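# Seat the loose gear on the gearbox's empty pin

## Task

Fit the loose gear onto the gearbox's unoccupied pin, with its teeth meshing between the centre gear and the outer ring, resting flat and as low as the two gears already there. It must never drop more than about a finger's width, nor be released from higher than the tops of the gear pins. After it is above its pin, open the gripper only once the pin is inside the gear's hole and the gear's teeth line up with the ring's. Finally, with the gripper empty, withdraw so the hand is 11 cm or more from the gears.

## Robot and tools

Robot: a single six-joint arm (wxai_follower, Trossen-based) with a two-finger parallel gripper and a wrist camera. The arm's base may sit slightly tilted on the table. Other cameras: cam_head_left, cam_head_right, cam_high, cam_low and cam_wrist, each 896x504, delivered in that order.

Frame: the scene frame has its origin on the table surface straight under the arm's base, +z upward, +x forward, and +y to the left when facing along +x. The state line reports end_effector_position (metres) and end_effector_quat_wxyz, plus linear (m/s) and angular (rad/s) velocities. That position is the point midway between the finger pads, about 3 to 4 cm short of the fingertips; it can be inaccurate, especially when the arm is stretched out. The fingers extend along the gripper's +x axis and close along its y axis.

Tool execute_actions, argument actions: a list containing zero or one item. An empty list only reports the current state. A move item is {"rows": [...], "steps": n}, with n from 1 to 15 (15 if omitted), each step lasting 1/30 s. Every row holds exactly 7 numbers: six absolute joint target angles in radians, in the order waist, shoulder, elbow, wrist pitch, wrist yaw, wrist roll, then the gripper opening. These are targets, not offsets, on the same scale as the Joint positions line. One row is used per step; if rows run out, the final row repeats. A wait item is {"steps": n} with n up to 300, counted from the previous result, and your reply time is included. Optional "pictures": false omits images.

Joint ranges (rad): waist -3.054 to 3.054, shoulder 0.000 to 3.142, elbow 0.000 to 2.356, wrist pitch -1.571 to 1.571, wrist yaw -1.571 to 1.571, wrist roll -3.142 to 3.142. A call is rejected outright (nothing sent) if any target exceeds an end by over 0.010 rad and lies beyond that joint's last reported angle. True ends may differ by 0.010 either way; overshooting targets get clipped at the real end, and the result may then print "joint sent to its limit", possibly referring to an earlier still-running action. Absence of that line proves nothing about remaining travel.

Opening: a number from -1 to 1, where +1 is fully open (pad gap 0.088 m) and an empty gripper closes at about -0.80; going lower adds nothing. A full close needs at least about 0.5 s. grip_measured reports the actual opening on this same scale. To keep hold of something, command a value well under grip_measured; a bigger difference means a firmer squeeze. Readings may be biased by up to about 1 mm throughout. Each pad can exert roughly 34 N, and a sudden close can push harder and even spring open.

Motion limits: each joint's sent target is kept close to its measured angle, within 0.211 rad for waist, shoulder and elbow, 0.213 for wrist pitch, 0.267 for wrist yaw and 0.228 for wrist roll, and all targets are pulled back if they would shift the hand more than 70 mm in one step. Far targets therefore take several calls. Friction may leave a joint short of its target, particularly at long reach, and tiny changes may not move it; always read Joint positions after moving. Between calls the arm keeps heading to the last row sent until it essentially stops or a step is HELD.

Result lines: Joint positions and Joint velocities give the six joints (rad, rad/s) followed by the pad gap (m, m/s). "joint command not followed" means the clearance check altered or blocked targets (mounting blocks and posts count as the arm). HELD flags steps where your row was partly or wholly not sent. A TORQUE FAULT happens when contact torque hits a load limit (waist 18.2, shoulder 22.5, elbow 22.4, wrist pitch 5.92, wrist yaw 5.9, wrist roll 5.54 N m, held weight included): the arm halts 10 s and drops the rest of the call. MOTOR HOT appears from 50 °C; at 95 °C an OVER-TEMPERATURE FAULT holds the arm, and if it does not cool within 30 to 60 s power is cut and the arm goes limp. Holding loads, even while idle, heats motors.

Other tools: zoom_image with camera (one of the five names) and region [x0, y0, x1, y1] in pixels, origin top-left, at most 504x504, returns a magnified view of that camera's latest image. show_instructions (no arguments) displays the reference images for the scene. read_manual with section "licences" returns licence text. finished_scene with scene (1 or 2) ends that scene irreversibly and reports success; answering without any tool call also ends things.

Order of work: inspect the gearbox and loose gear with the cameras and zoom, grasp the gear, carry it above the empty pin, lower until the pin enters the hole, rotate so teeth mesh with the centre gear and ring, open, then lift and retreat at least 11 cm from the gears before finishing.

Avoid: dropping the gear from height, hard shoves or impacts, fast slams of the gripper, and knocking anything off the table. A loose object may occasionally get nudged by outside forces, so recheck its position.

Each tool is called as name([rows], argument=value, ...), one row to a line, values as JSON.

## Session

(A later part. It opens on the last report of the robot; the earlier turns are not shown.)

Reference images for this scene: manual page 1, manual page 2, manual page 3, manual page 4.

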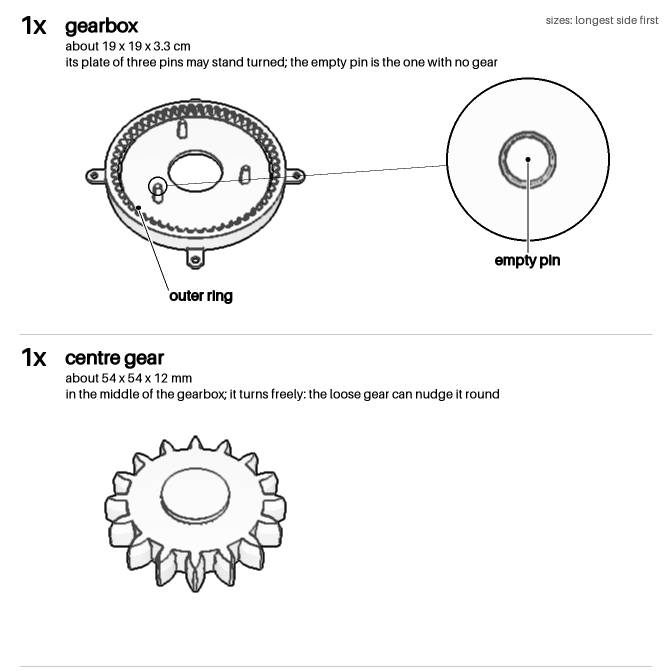

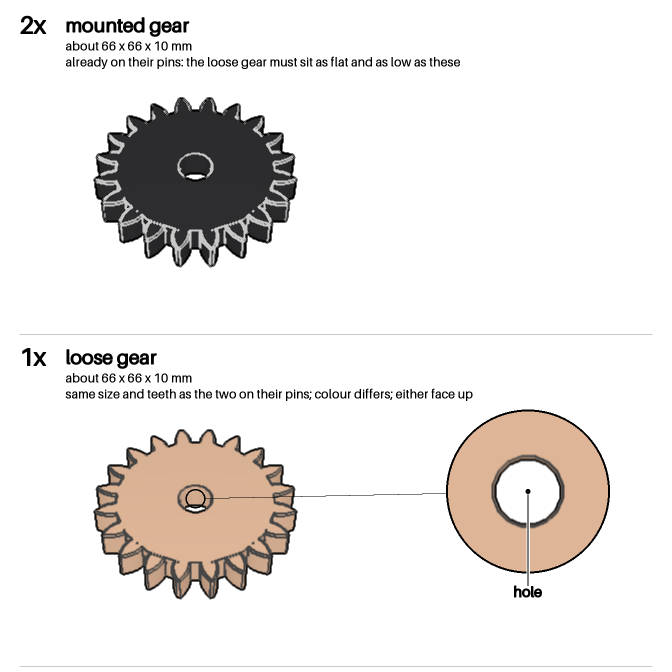

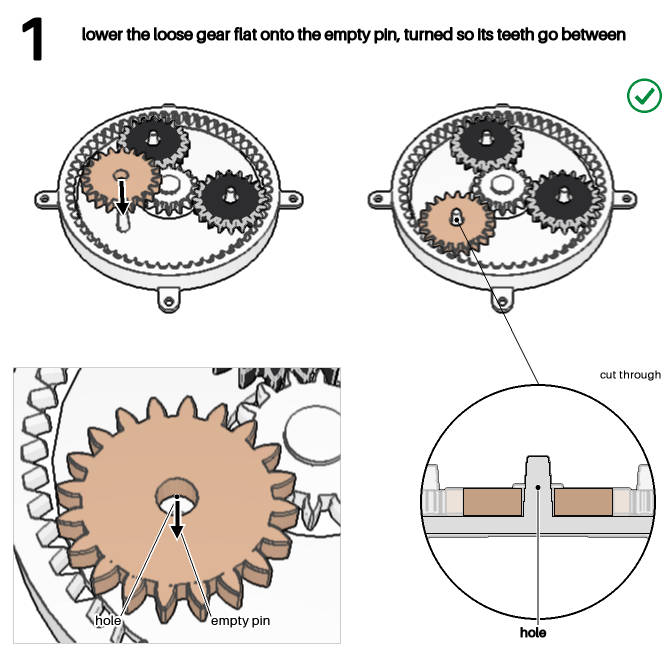

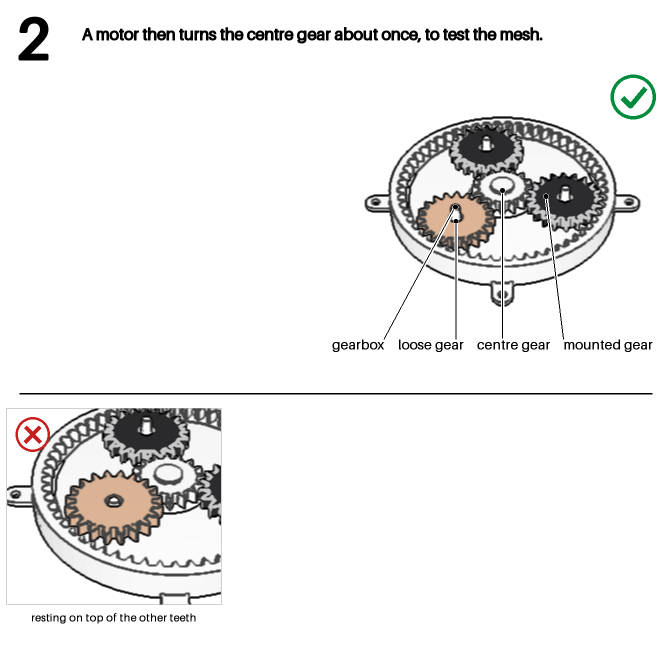

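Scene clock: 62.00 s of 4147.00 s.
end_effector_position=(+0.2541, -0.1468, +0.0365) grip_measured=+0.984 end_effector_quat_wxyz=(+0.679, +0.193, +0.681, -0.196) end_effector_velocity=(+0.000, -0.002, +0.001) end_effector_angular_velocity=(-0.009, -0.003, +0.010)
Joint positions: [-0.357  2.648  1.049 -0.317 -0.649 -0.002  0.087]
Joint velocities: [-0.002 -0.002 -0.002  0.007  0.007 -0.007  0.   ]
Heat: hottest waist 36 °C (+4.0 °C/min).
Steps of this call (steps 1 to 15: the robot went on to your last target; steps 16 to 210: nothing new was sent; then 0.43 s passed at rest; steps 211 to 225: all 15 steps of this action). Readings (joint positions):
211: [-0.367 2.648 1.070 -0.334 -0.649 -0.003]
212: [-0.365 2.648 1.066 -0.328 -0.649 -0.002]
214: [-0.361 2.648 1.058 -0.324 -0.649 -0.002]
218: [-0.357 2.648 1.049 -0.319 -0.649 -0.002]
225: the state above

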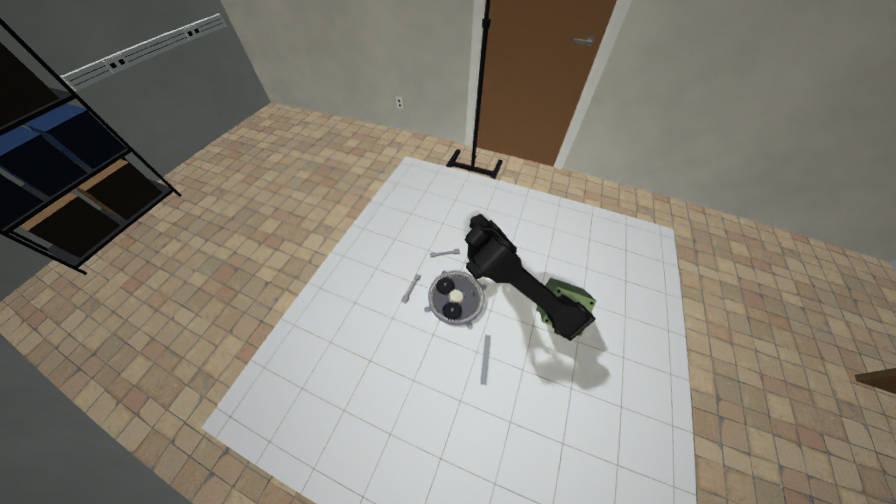

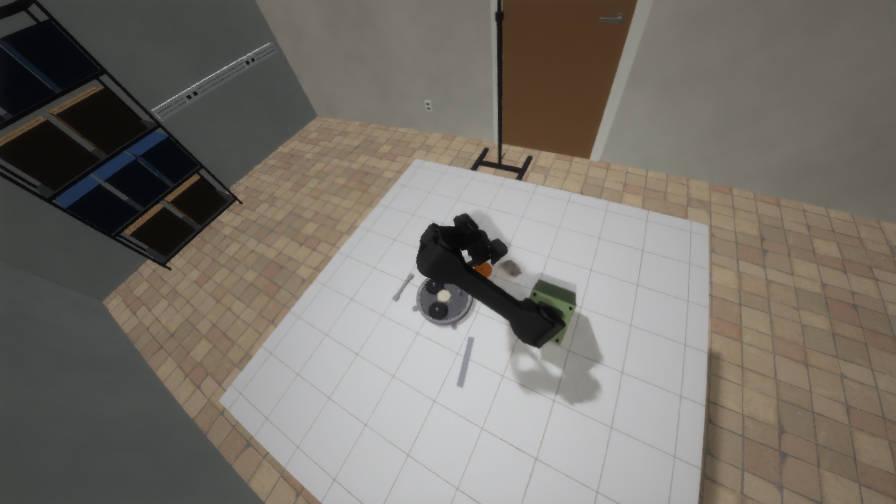

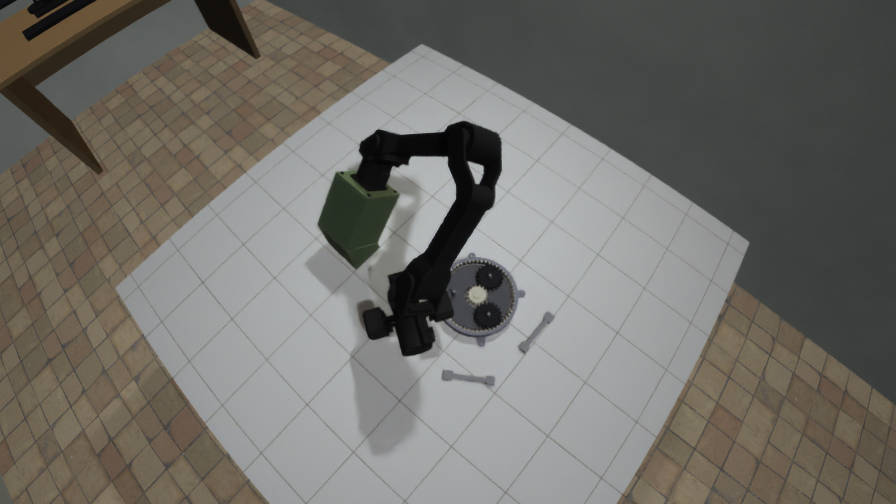

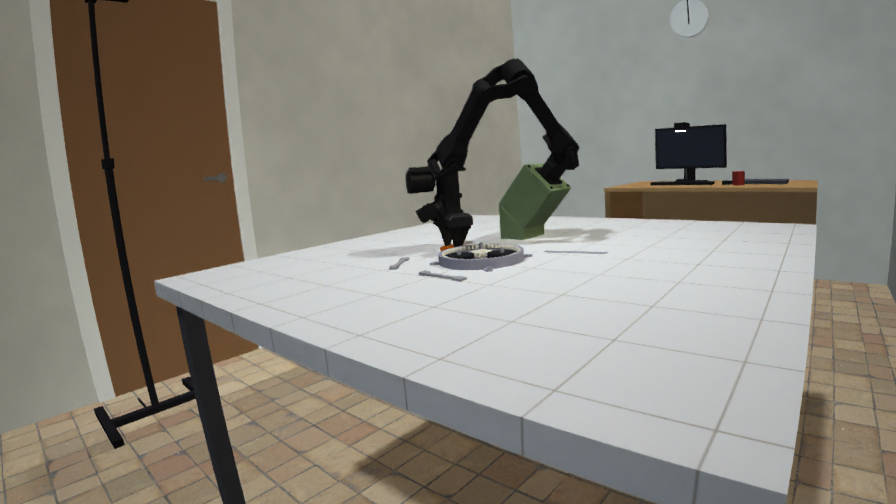

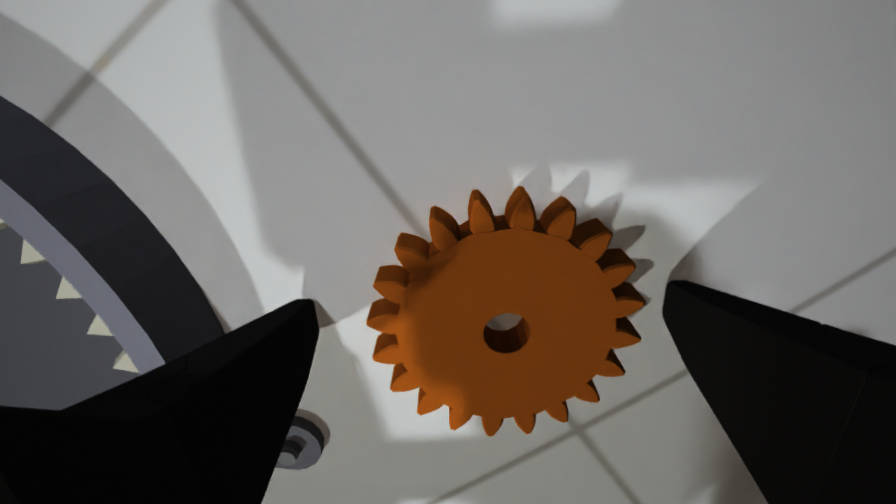

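execute_actions([
  {"rows":[[-0.356,2.632,1.049,-0.325,-0.653,0,1],[-0.356,2.632,1.049,-0.325,-0.653,0,1],[-0.356,2.632,1.049,-0.325,-0.653,0,1],[-0.356,2.632,1.049,-0.325,-0.653,0,0.9],[-0.356,2.632,1.049,-0.325,-0.653,0,0.8],[-0.356,2.632,1.049,-0.325,-0.653,0,0.7],[-0.356,2.632,1.049,-0.325,-0.653,0,0.6],[-0.356,2.632,1.049,-0.325,-0.653,0,0.5],[-0.356,2.632,1.049,-0.325,-0.653,0,0.4],[-0.356,2.632,1.049,-0.325,-0.653,0,0.3],[-0.356,2.632,1.049,-0.325,-0.653,0,0.2]],"steps":15},
])

Scene clock: 67.67 s of 4147.00 s.
end_effector_position=(+0.2534, -0.1459, +0.0368) grip_measured=+0.507 end_effector_quat_wxyz=(+0.677, +0.195, +0.682, -0.196) end_effector_velocity=(-0.001, +0.002, +0.001) end_effector_angular_velocity=(+0.009, -0.001, +0.001)
Joint positions: [-0.357  2.647  1.048 -0.323 -0.65  -0.002  0.064]
Joint velocities: [-0.002 -0.002 -0.002 -0.007 -0.007 -0.007  0.001]
Heat: hottest waist 36 °C (+4.0 °C/min).
Steps of this call (steps 1 to 15: the robot went on to your last target; steps 16 to 155: nothing new was sent; steps 156 to 170: all 15 steps of this action). Readings (joint positions):
156: [-0.357 2.649 1.048 -0.316 -0.650 -0.002]
157: [-0.357 2.649 1.048 -0.317 -0.650 -0.002]
159: [-0.357 2.649 1.048 -0.320 -0.650 -0.002]
163: [-0.357 2.648 1.048 -0.322 -0.650 -0.002]
170: the state above

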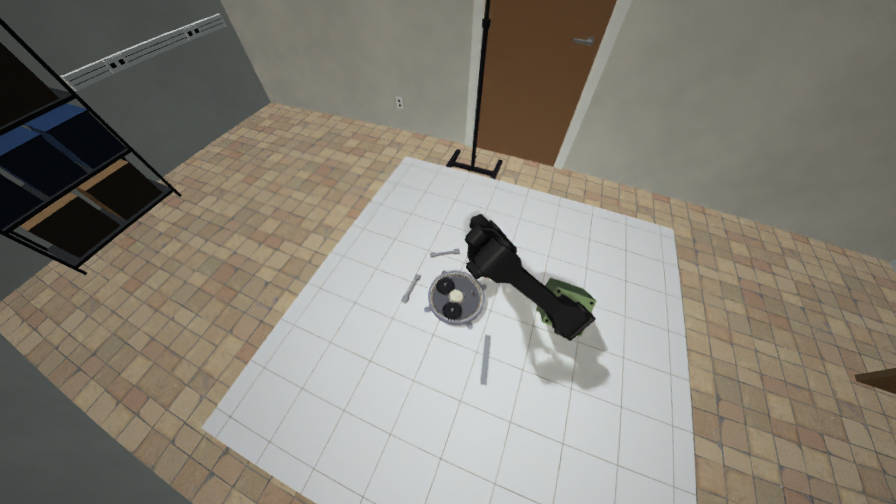

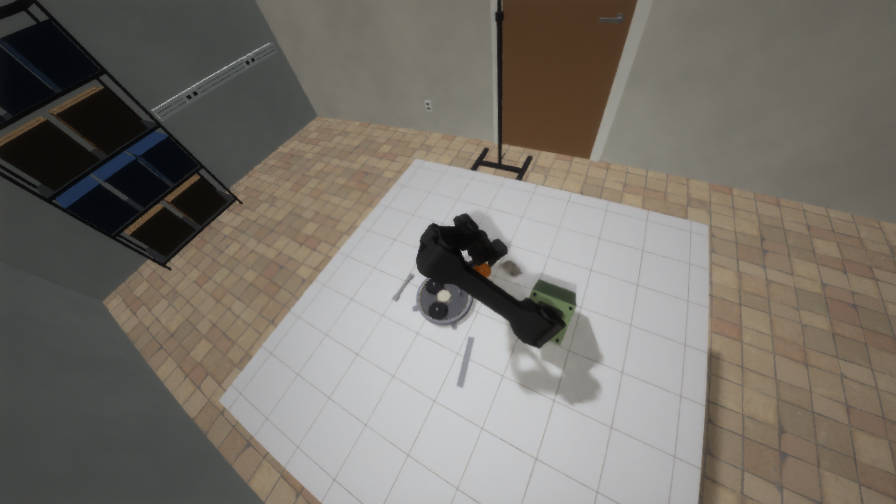

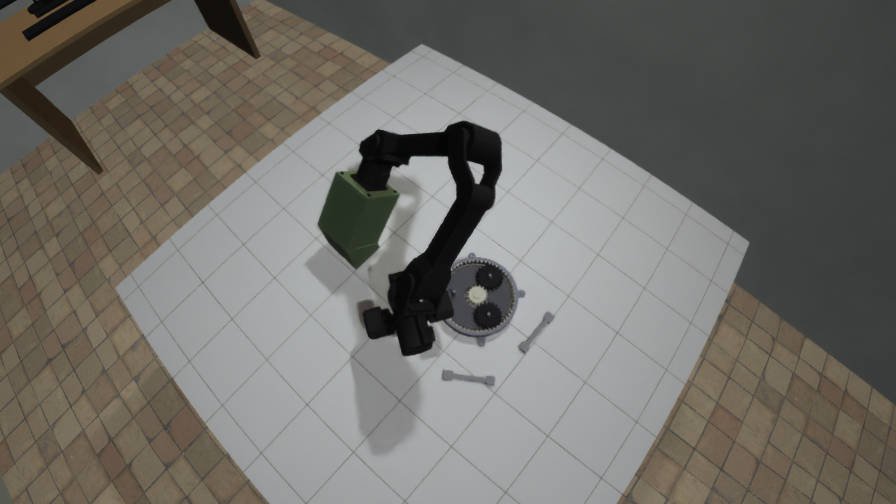

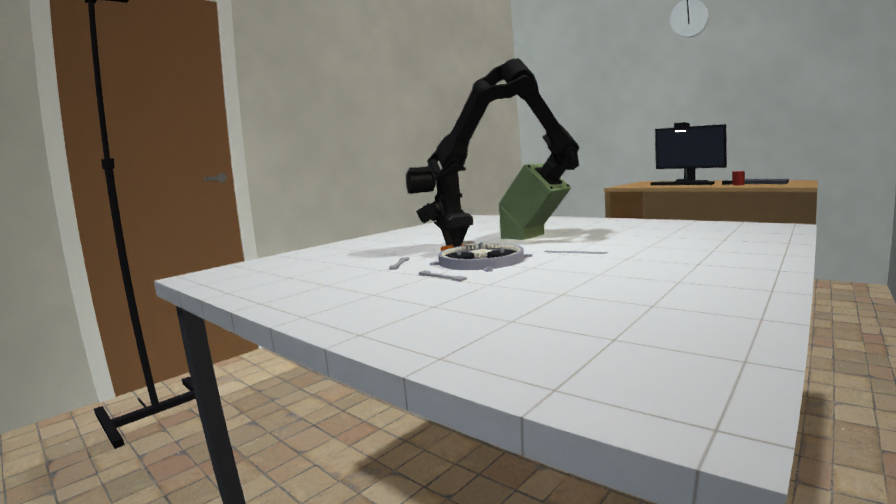

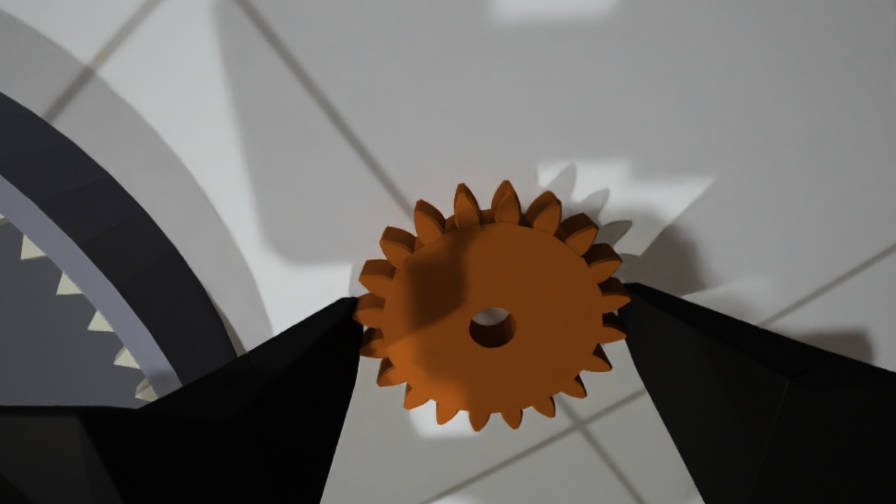

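execute_actions([
  {"rows":[[-0.37,2.62,1.052,-0.35,-0.645,0,0.2],[-0.385,2.605,1.056,-0.38,-0.64,0,0.2],[-0.4,2.59,1.06,-0.41,-0.635,0,0.2],[-0.415,2.575,1.065,-0.44,-0.63,0,0.2],[-0.43,2.56,1.07,-0.47,-0.626,0,0.2],[-0.445,2.545,1.075,-0.5,-0.621,0,0.2],[-0.46,2.53,1.08,-0.53,-0.616,0,0.2],[-0.475,2.515,1.085,-0.56,-0.611,0,0.2],[-0.485,2.5,1.09,-0.585,-0.607,0,0.2]],"steps":14},
], pictures=false)

execute_actions([
  {"rows":[[-0.46,2.47,1.075,-0.58,-0.615,0.2,0.2],[-0.43,2.435,1.06,-0.575,-0.625,0.4,0.2],[-0.4,2.4,1.045,-0.57,-0.635,0.6,0.2],[-0.37,2.37,1.03,-0.565,-0.645,0.8,0.2],[-0.34,2.335,1.01,-0.56,-0.655,1,0.2],[-0.31,2.3,0.995,-0.555,-0.665,1.2,0.2],[-0.28,2.27,0.98,-0.55,-0.675,1.4,0.2],[-0.25,2.235,0.965,-0.547,-0.685,1.6,0.2],[-0.22,2.2,0.945,-0.542,-0.695,1.8,0.2],[-0.2,2.18,0.935,-0.538,-0.7,2,0.2],[-0.182,2.165,0.93,-0.537,-0.703,2.2,0.2]],"steps":15},
], pictures=false)

execute_actions([
  {"steps":15},
])

Scene clock: 80.07 s of 4147.00 s.
end_effector_position=(+0.2535, -0.1455, +0.0942) grip_measured=+0.506 end_effector_quat_wxyz=(+0.665, +0.243, +0.665, -0.239) end_effector_velocity=(-0.007, +0.013, +0.034) end_effector_angular_velocity=(+0.030, +0.037, -0.068)
Joint positions: [-0.477  2.519  1.083 -0.563 -0.614 -0.002  0.064]
Joint velocities: [-0.051 -0.085  0.022 -0.198  0.022 -0.022  0.   ]
Heat: hottest shoulder 38 °C (+6.0 °C/min).
Steps of this call (steps 1 to 15: the robot went on to your last target; steps 16 to 358: nothing new was sent; steps 359 to 372: all 14 steps of this action). Readings (joint positions):
359: [-0.357 2.644 1.048 -0.327 -0.650 -0.002]
360: [-0.358 2.641 1.048 -0.338 -0.650 -0.002]
362: [-0.371 2.626 1.048 -0.376 -0.646 -0.002]
366: [-0.423 2.577 1.061 -0.474 -0.629 -0.002]
372: the state above

Scene clock: 80.57 s of 4147.00 s.
end_effector_position=(+0.2850, -0.0370, +0.0996) grip_measured=+0.506 end_effector_quat_wxyz=(+0.595, +0.383, +0.593, -0.385) end_effector_velocity=(-0.017, +0.061, -0.008) end_effector_angular_velocity=(+0.022, +0.039, -1.472)
Joint positions: [-0.192  2.194  0.95  -0.542 -0.696  0.793  0.064]
Joint velocities: [ 0.149 -0.173 -0.125  0.007 -0.037  1.619 -0.002]
Heat: hottest shoulder 38 °C (+6.1 °C/min).
Steps of this call (steps 1 to 15: all 15 steps of this action). Readings (joint positions):
1: [-0.477 2.513 1.083 -0.567 -0.614 0.036]
2: [-0.473 2.505 1.080 -0.571 -0.614 0.090]
4: [-0.447 2.469 1.064 -0.571 -0.617 0.199]
8: [-0.341 2.348 1.016 -0.558 -0.653 0.414]
15: the state above

Scene clock: 81.07 s of 4147.00 s.
end_effector_position=(+0.2829, -0.0324, +0.0993) grip_measured=+0.507 end_effector_quat_wxyz=(+0.397, +0.584, +0.396, -0.586) end_effector_velocity=(-0.003, +0.004, -0.002) end_effector_angular_velocity=(+0.022, +0.003, -1.643)
Joint positions: [-0.183  2.178  0.936 -0.539 -0.699  1.605  0.064]
Joint velocities: [ 0.002  0.002 -0.007 -0.007 -0.022  1.634 -0.   ]
Heat: hottest shoulder 38 °C (+6.0 °C/min).
Steps of this call (steps 1 to 15: the robot went on to your last target). Readings (joint positions):
1: [-0.189 2.190 0.946 -0.541 -0.696 0.848]
2: [-0.187 2.187 0.943 -0.541 -0.697 0.902]
4: [-0.186 2.184 0.939 -0.540 -0.697 1.010]
8: [-0.184 2.180 0.936 -0.539 -0.699 1.227]
15: the state above

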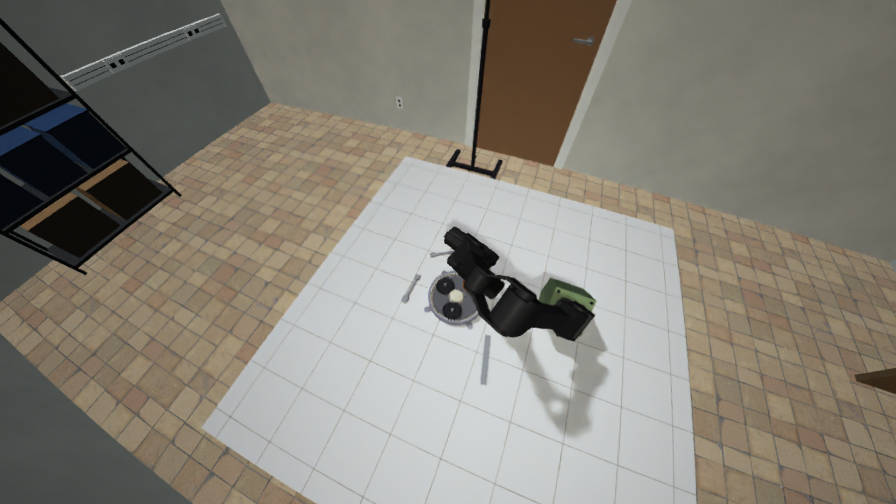

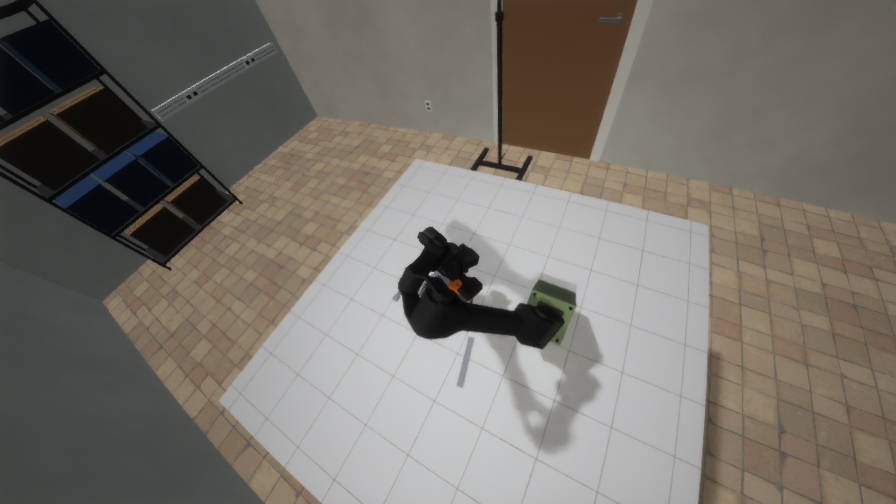

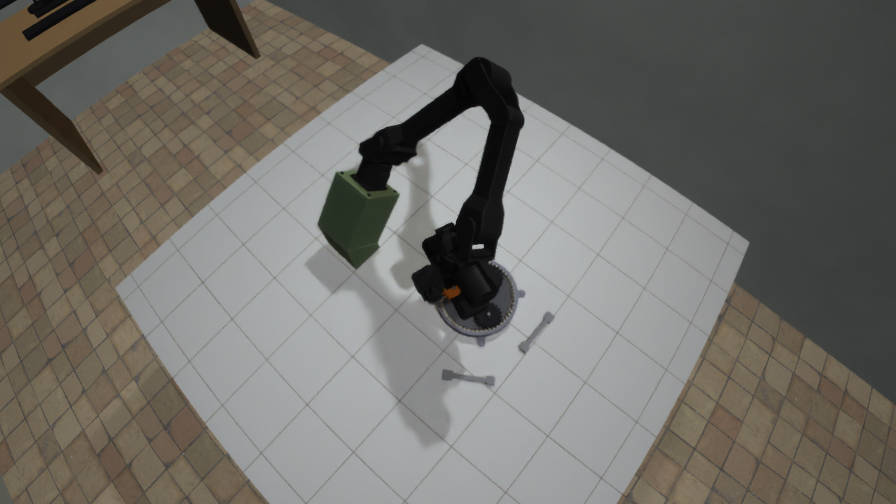

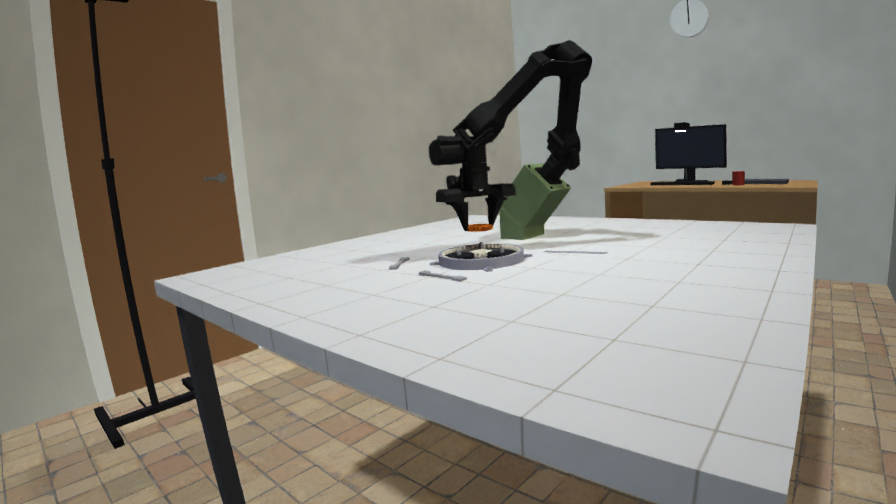

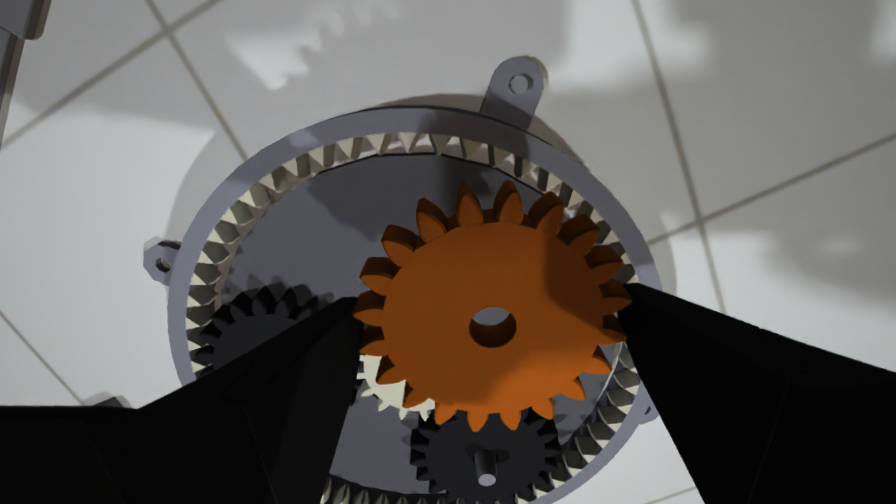

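execute_actions([
  {"rows":[[-0.17,2.18,0.924,-0.51,-0.705,2.2,0.2],[-0.16,2.19,0.918,-0.485,-0.707,2.2,0.2],[-0.148,2.2,0.911,-0.46,-0.71,2.2,0.2],[-0.135,2.213,0.902,-0.433,-0.713,2.2,0.2]],"steps":15},
])

Scene clock: 86.57 s of 4147.00 s.
end_effector_position=(+0.2841, -0.0298, +0.0815) grip_measured=+0.505 end_effector_quat_wxyz=(+0.233, +0.670, +0.230, -0.667) end_effector_velocity=(+0.001, +0.001, +0.001) end_effector_angular_velocity=(+0.005, -0.009, +0.010)
Joint positions: [-0.136  2.204  0.908 -0.437 -0.71   2.196  0.064]
Joint velocities: [-0.002 -0.002 -0.002  0.007 -0.007 -0.007 -0.   ]
Heat: hottest shoulder 38 °C (+5.1 °C/min).
Steps of this call (steps 1 to 45: the robot went on to your last target; steps 46 to 150: nothing new was sent; steps 151 to 165: all 15 steps of this action). Readings (joint positions):
151: [-0.182 2.177 0.934 -0.534 -0.700 2.196]
152: [-0.179 2.177 0.932 -0.524 -0.700 2.196]
154: [-0.167 2.181 0.925 -0.491 -0.703 2.196]
158: [-0.140 2.197 0.913 -0.453 -0.708 2.196]
165: the state above

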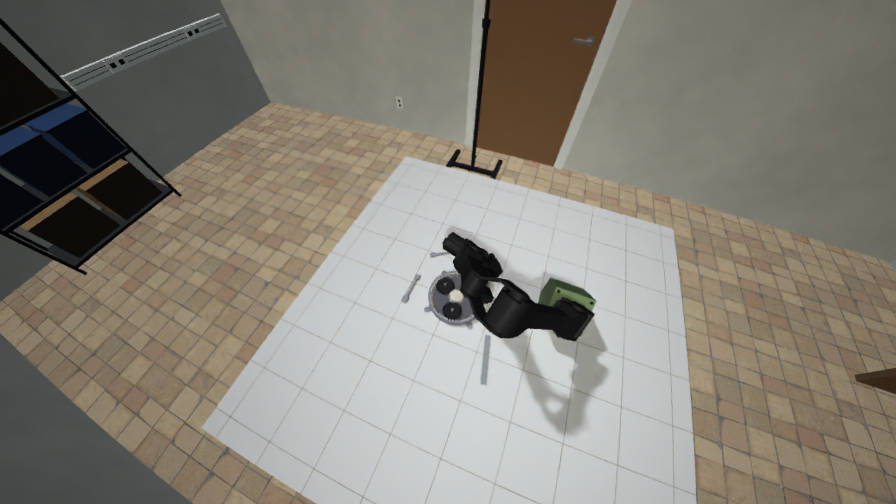

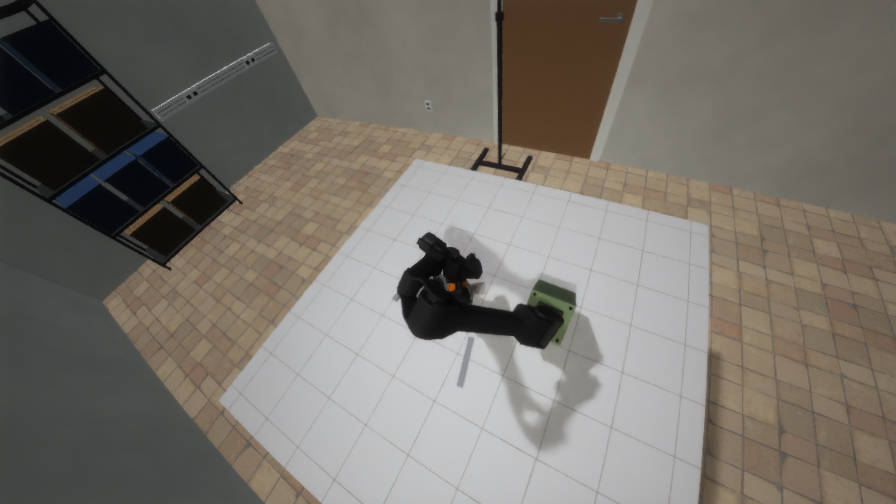

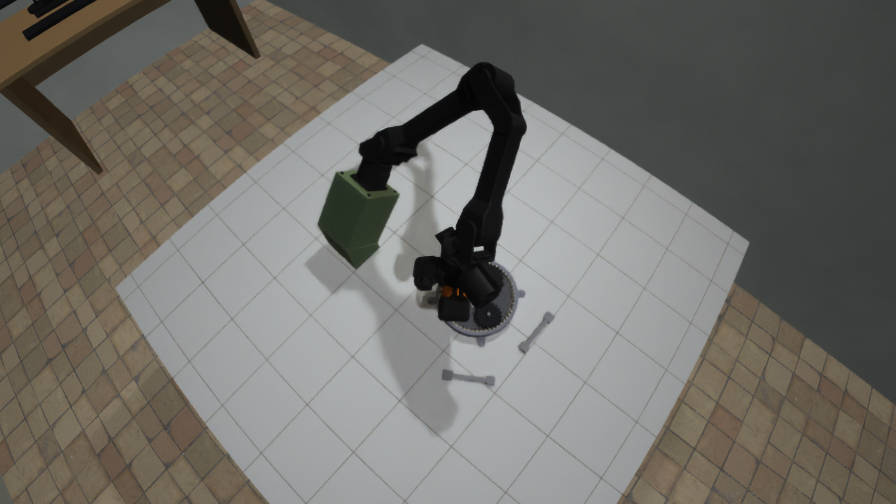

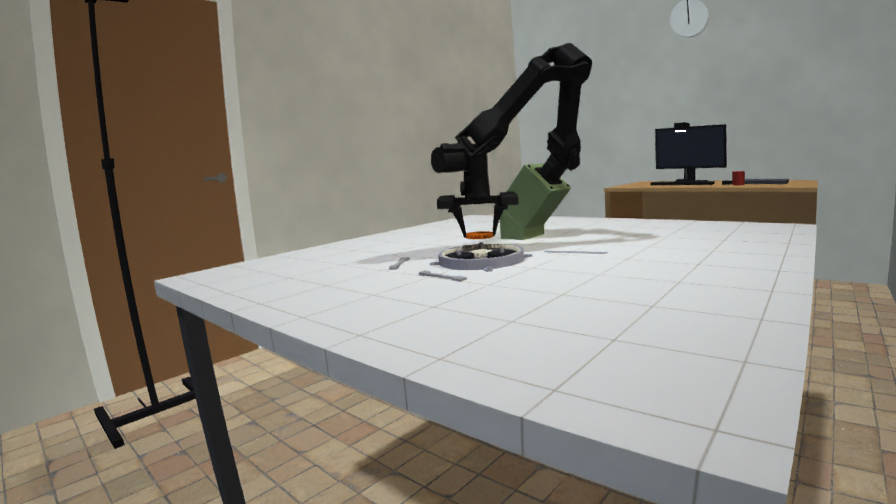

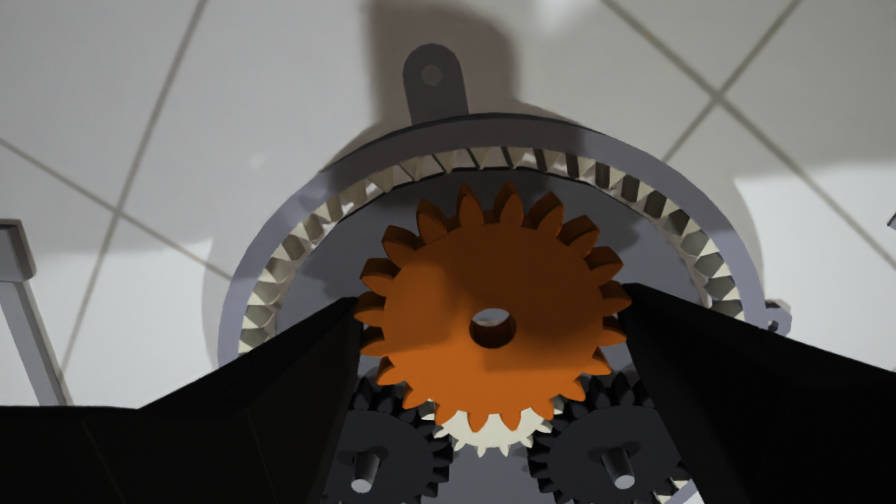

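zoom_image(camera="cam_wrist", region=[430,280,560,370])

Region (430, 280, 560, 370) of cam_wrist's 896x504 image, scaled by 3.877, with more detail than that image has; it fills the top 349 rows of this view, and the rest is white.

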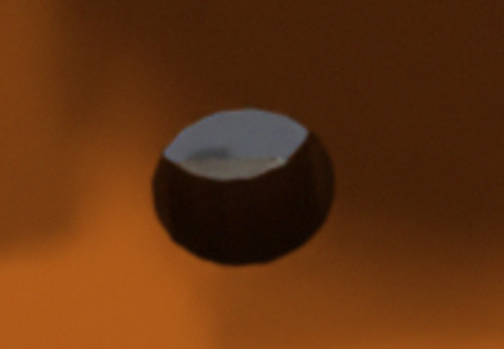

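execute_actions([
  {"rows":[[-0.16,2.206,0.873,-0.418,-0.707,2.2,0.2]],"steps":15},
])

zoom_image(camera="cam_wrist", region=[430,280,560,370])

Scene clock: 105.57 s of 4147.00 s.
end_effector_position=(+0.2758, -0.0343, +0.0808) grip_measured=+0.505 end_effector_quat_wxyz=(+0.224, +0.673, +0.223, -0.669) end_effector_velocity=(-0.003, +0.000, +0.001) end_effector_angular_velocity=(+0.010, +0.002, +0.009)
Joint positions: [-0.154  2.206  0.879 -0.42  -0.71   2.197  0.064]
Joint velocities: [-0.007 -0.002 -0.007 -0.007 -0.007 -0.022 -0.   ]
Heat: hottest waist 37 °C (+2.0 °C/min).
Steps of this call (steps 1 to 15: the robot went on to your last target; steps 16 to 555: nothing new was sent; steps 556 to 570: all 15 steps of this action). Readings (joint positions):
556: [-0.135 2.206 0.903 -0.430 -0.710 2.197]
557: [-0.138 2.206 0.898 -0.427 -0.710 2.197]
559: [-0.146 2.206 0.889 -0.425 -0.710 2.197]
563: [-0.153 2.206 0.880 -0.421 -0.710 2.197]
570: the state above

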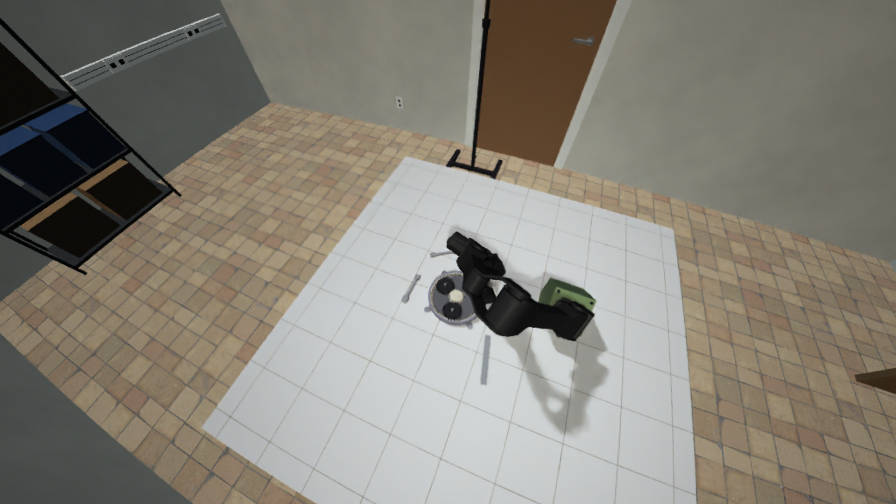

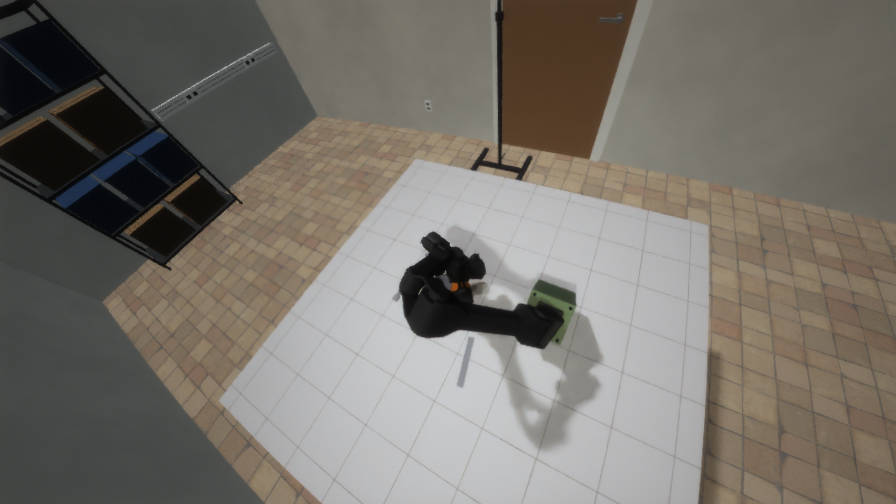

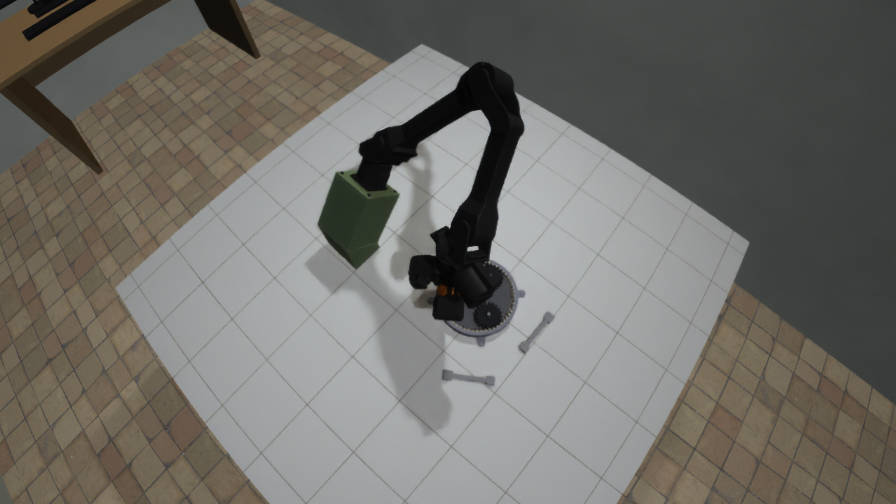

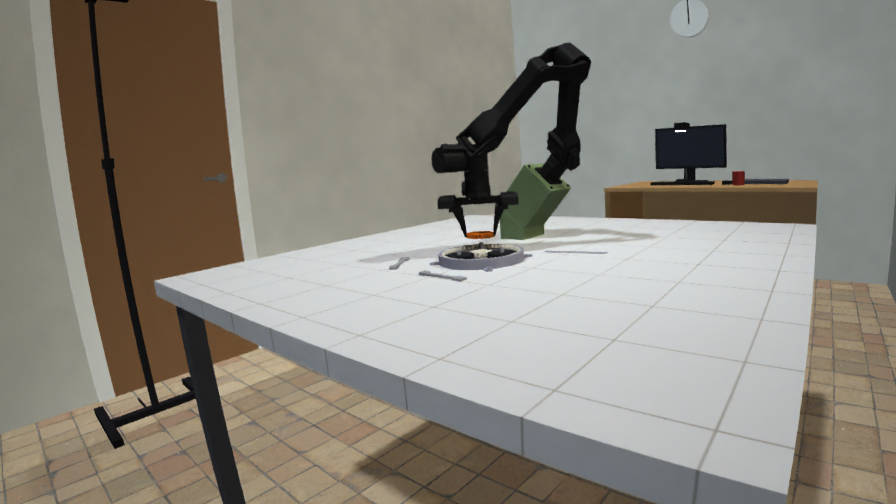

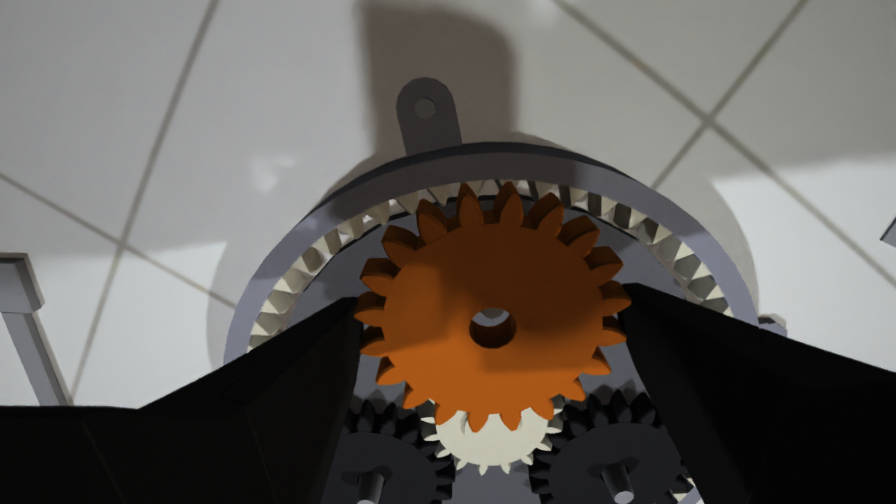

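Region (430, 280, 560, 370) of cam_wrist's 896x504 image, scaled by 3.877, with more detail than that image has; it fills the top 349 rows of this view, and the rest is white.

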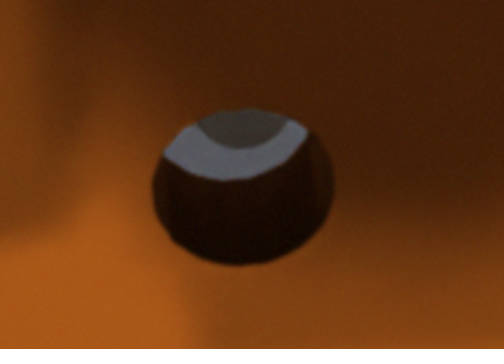

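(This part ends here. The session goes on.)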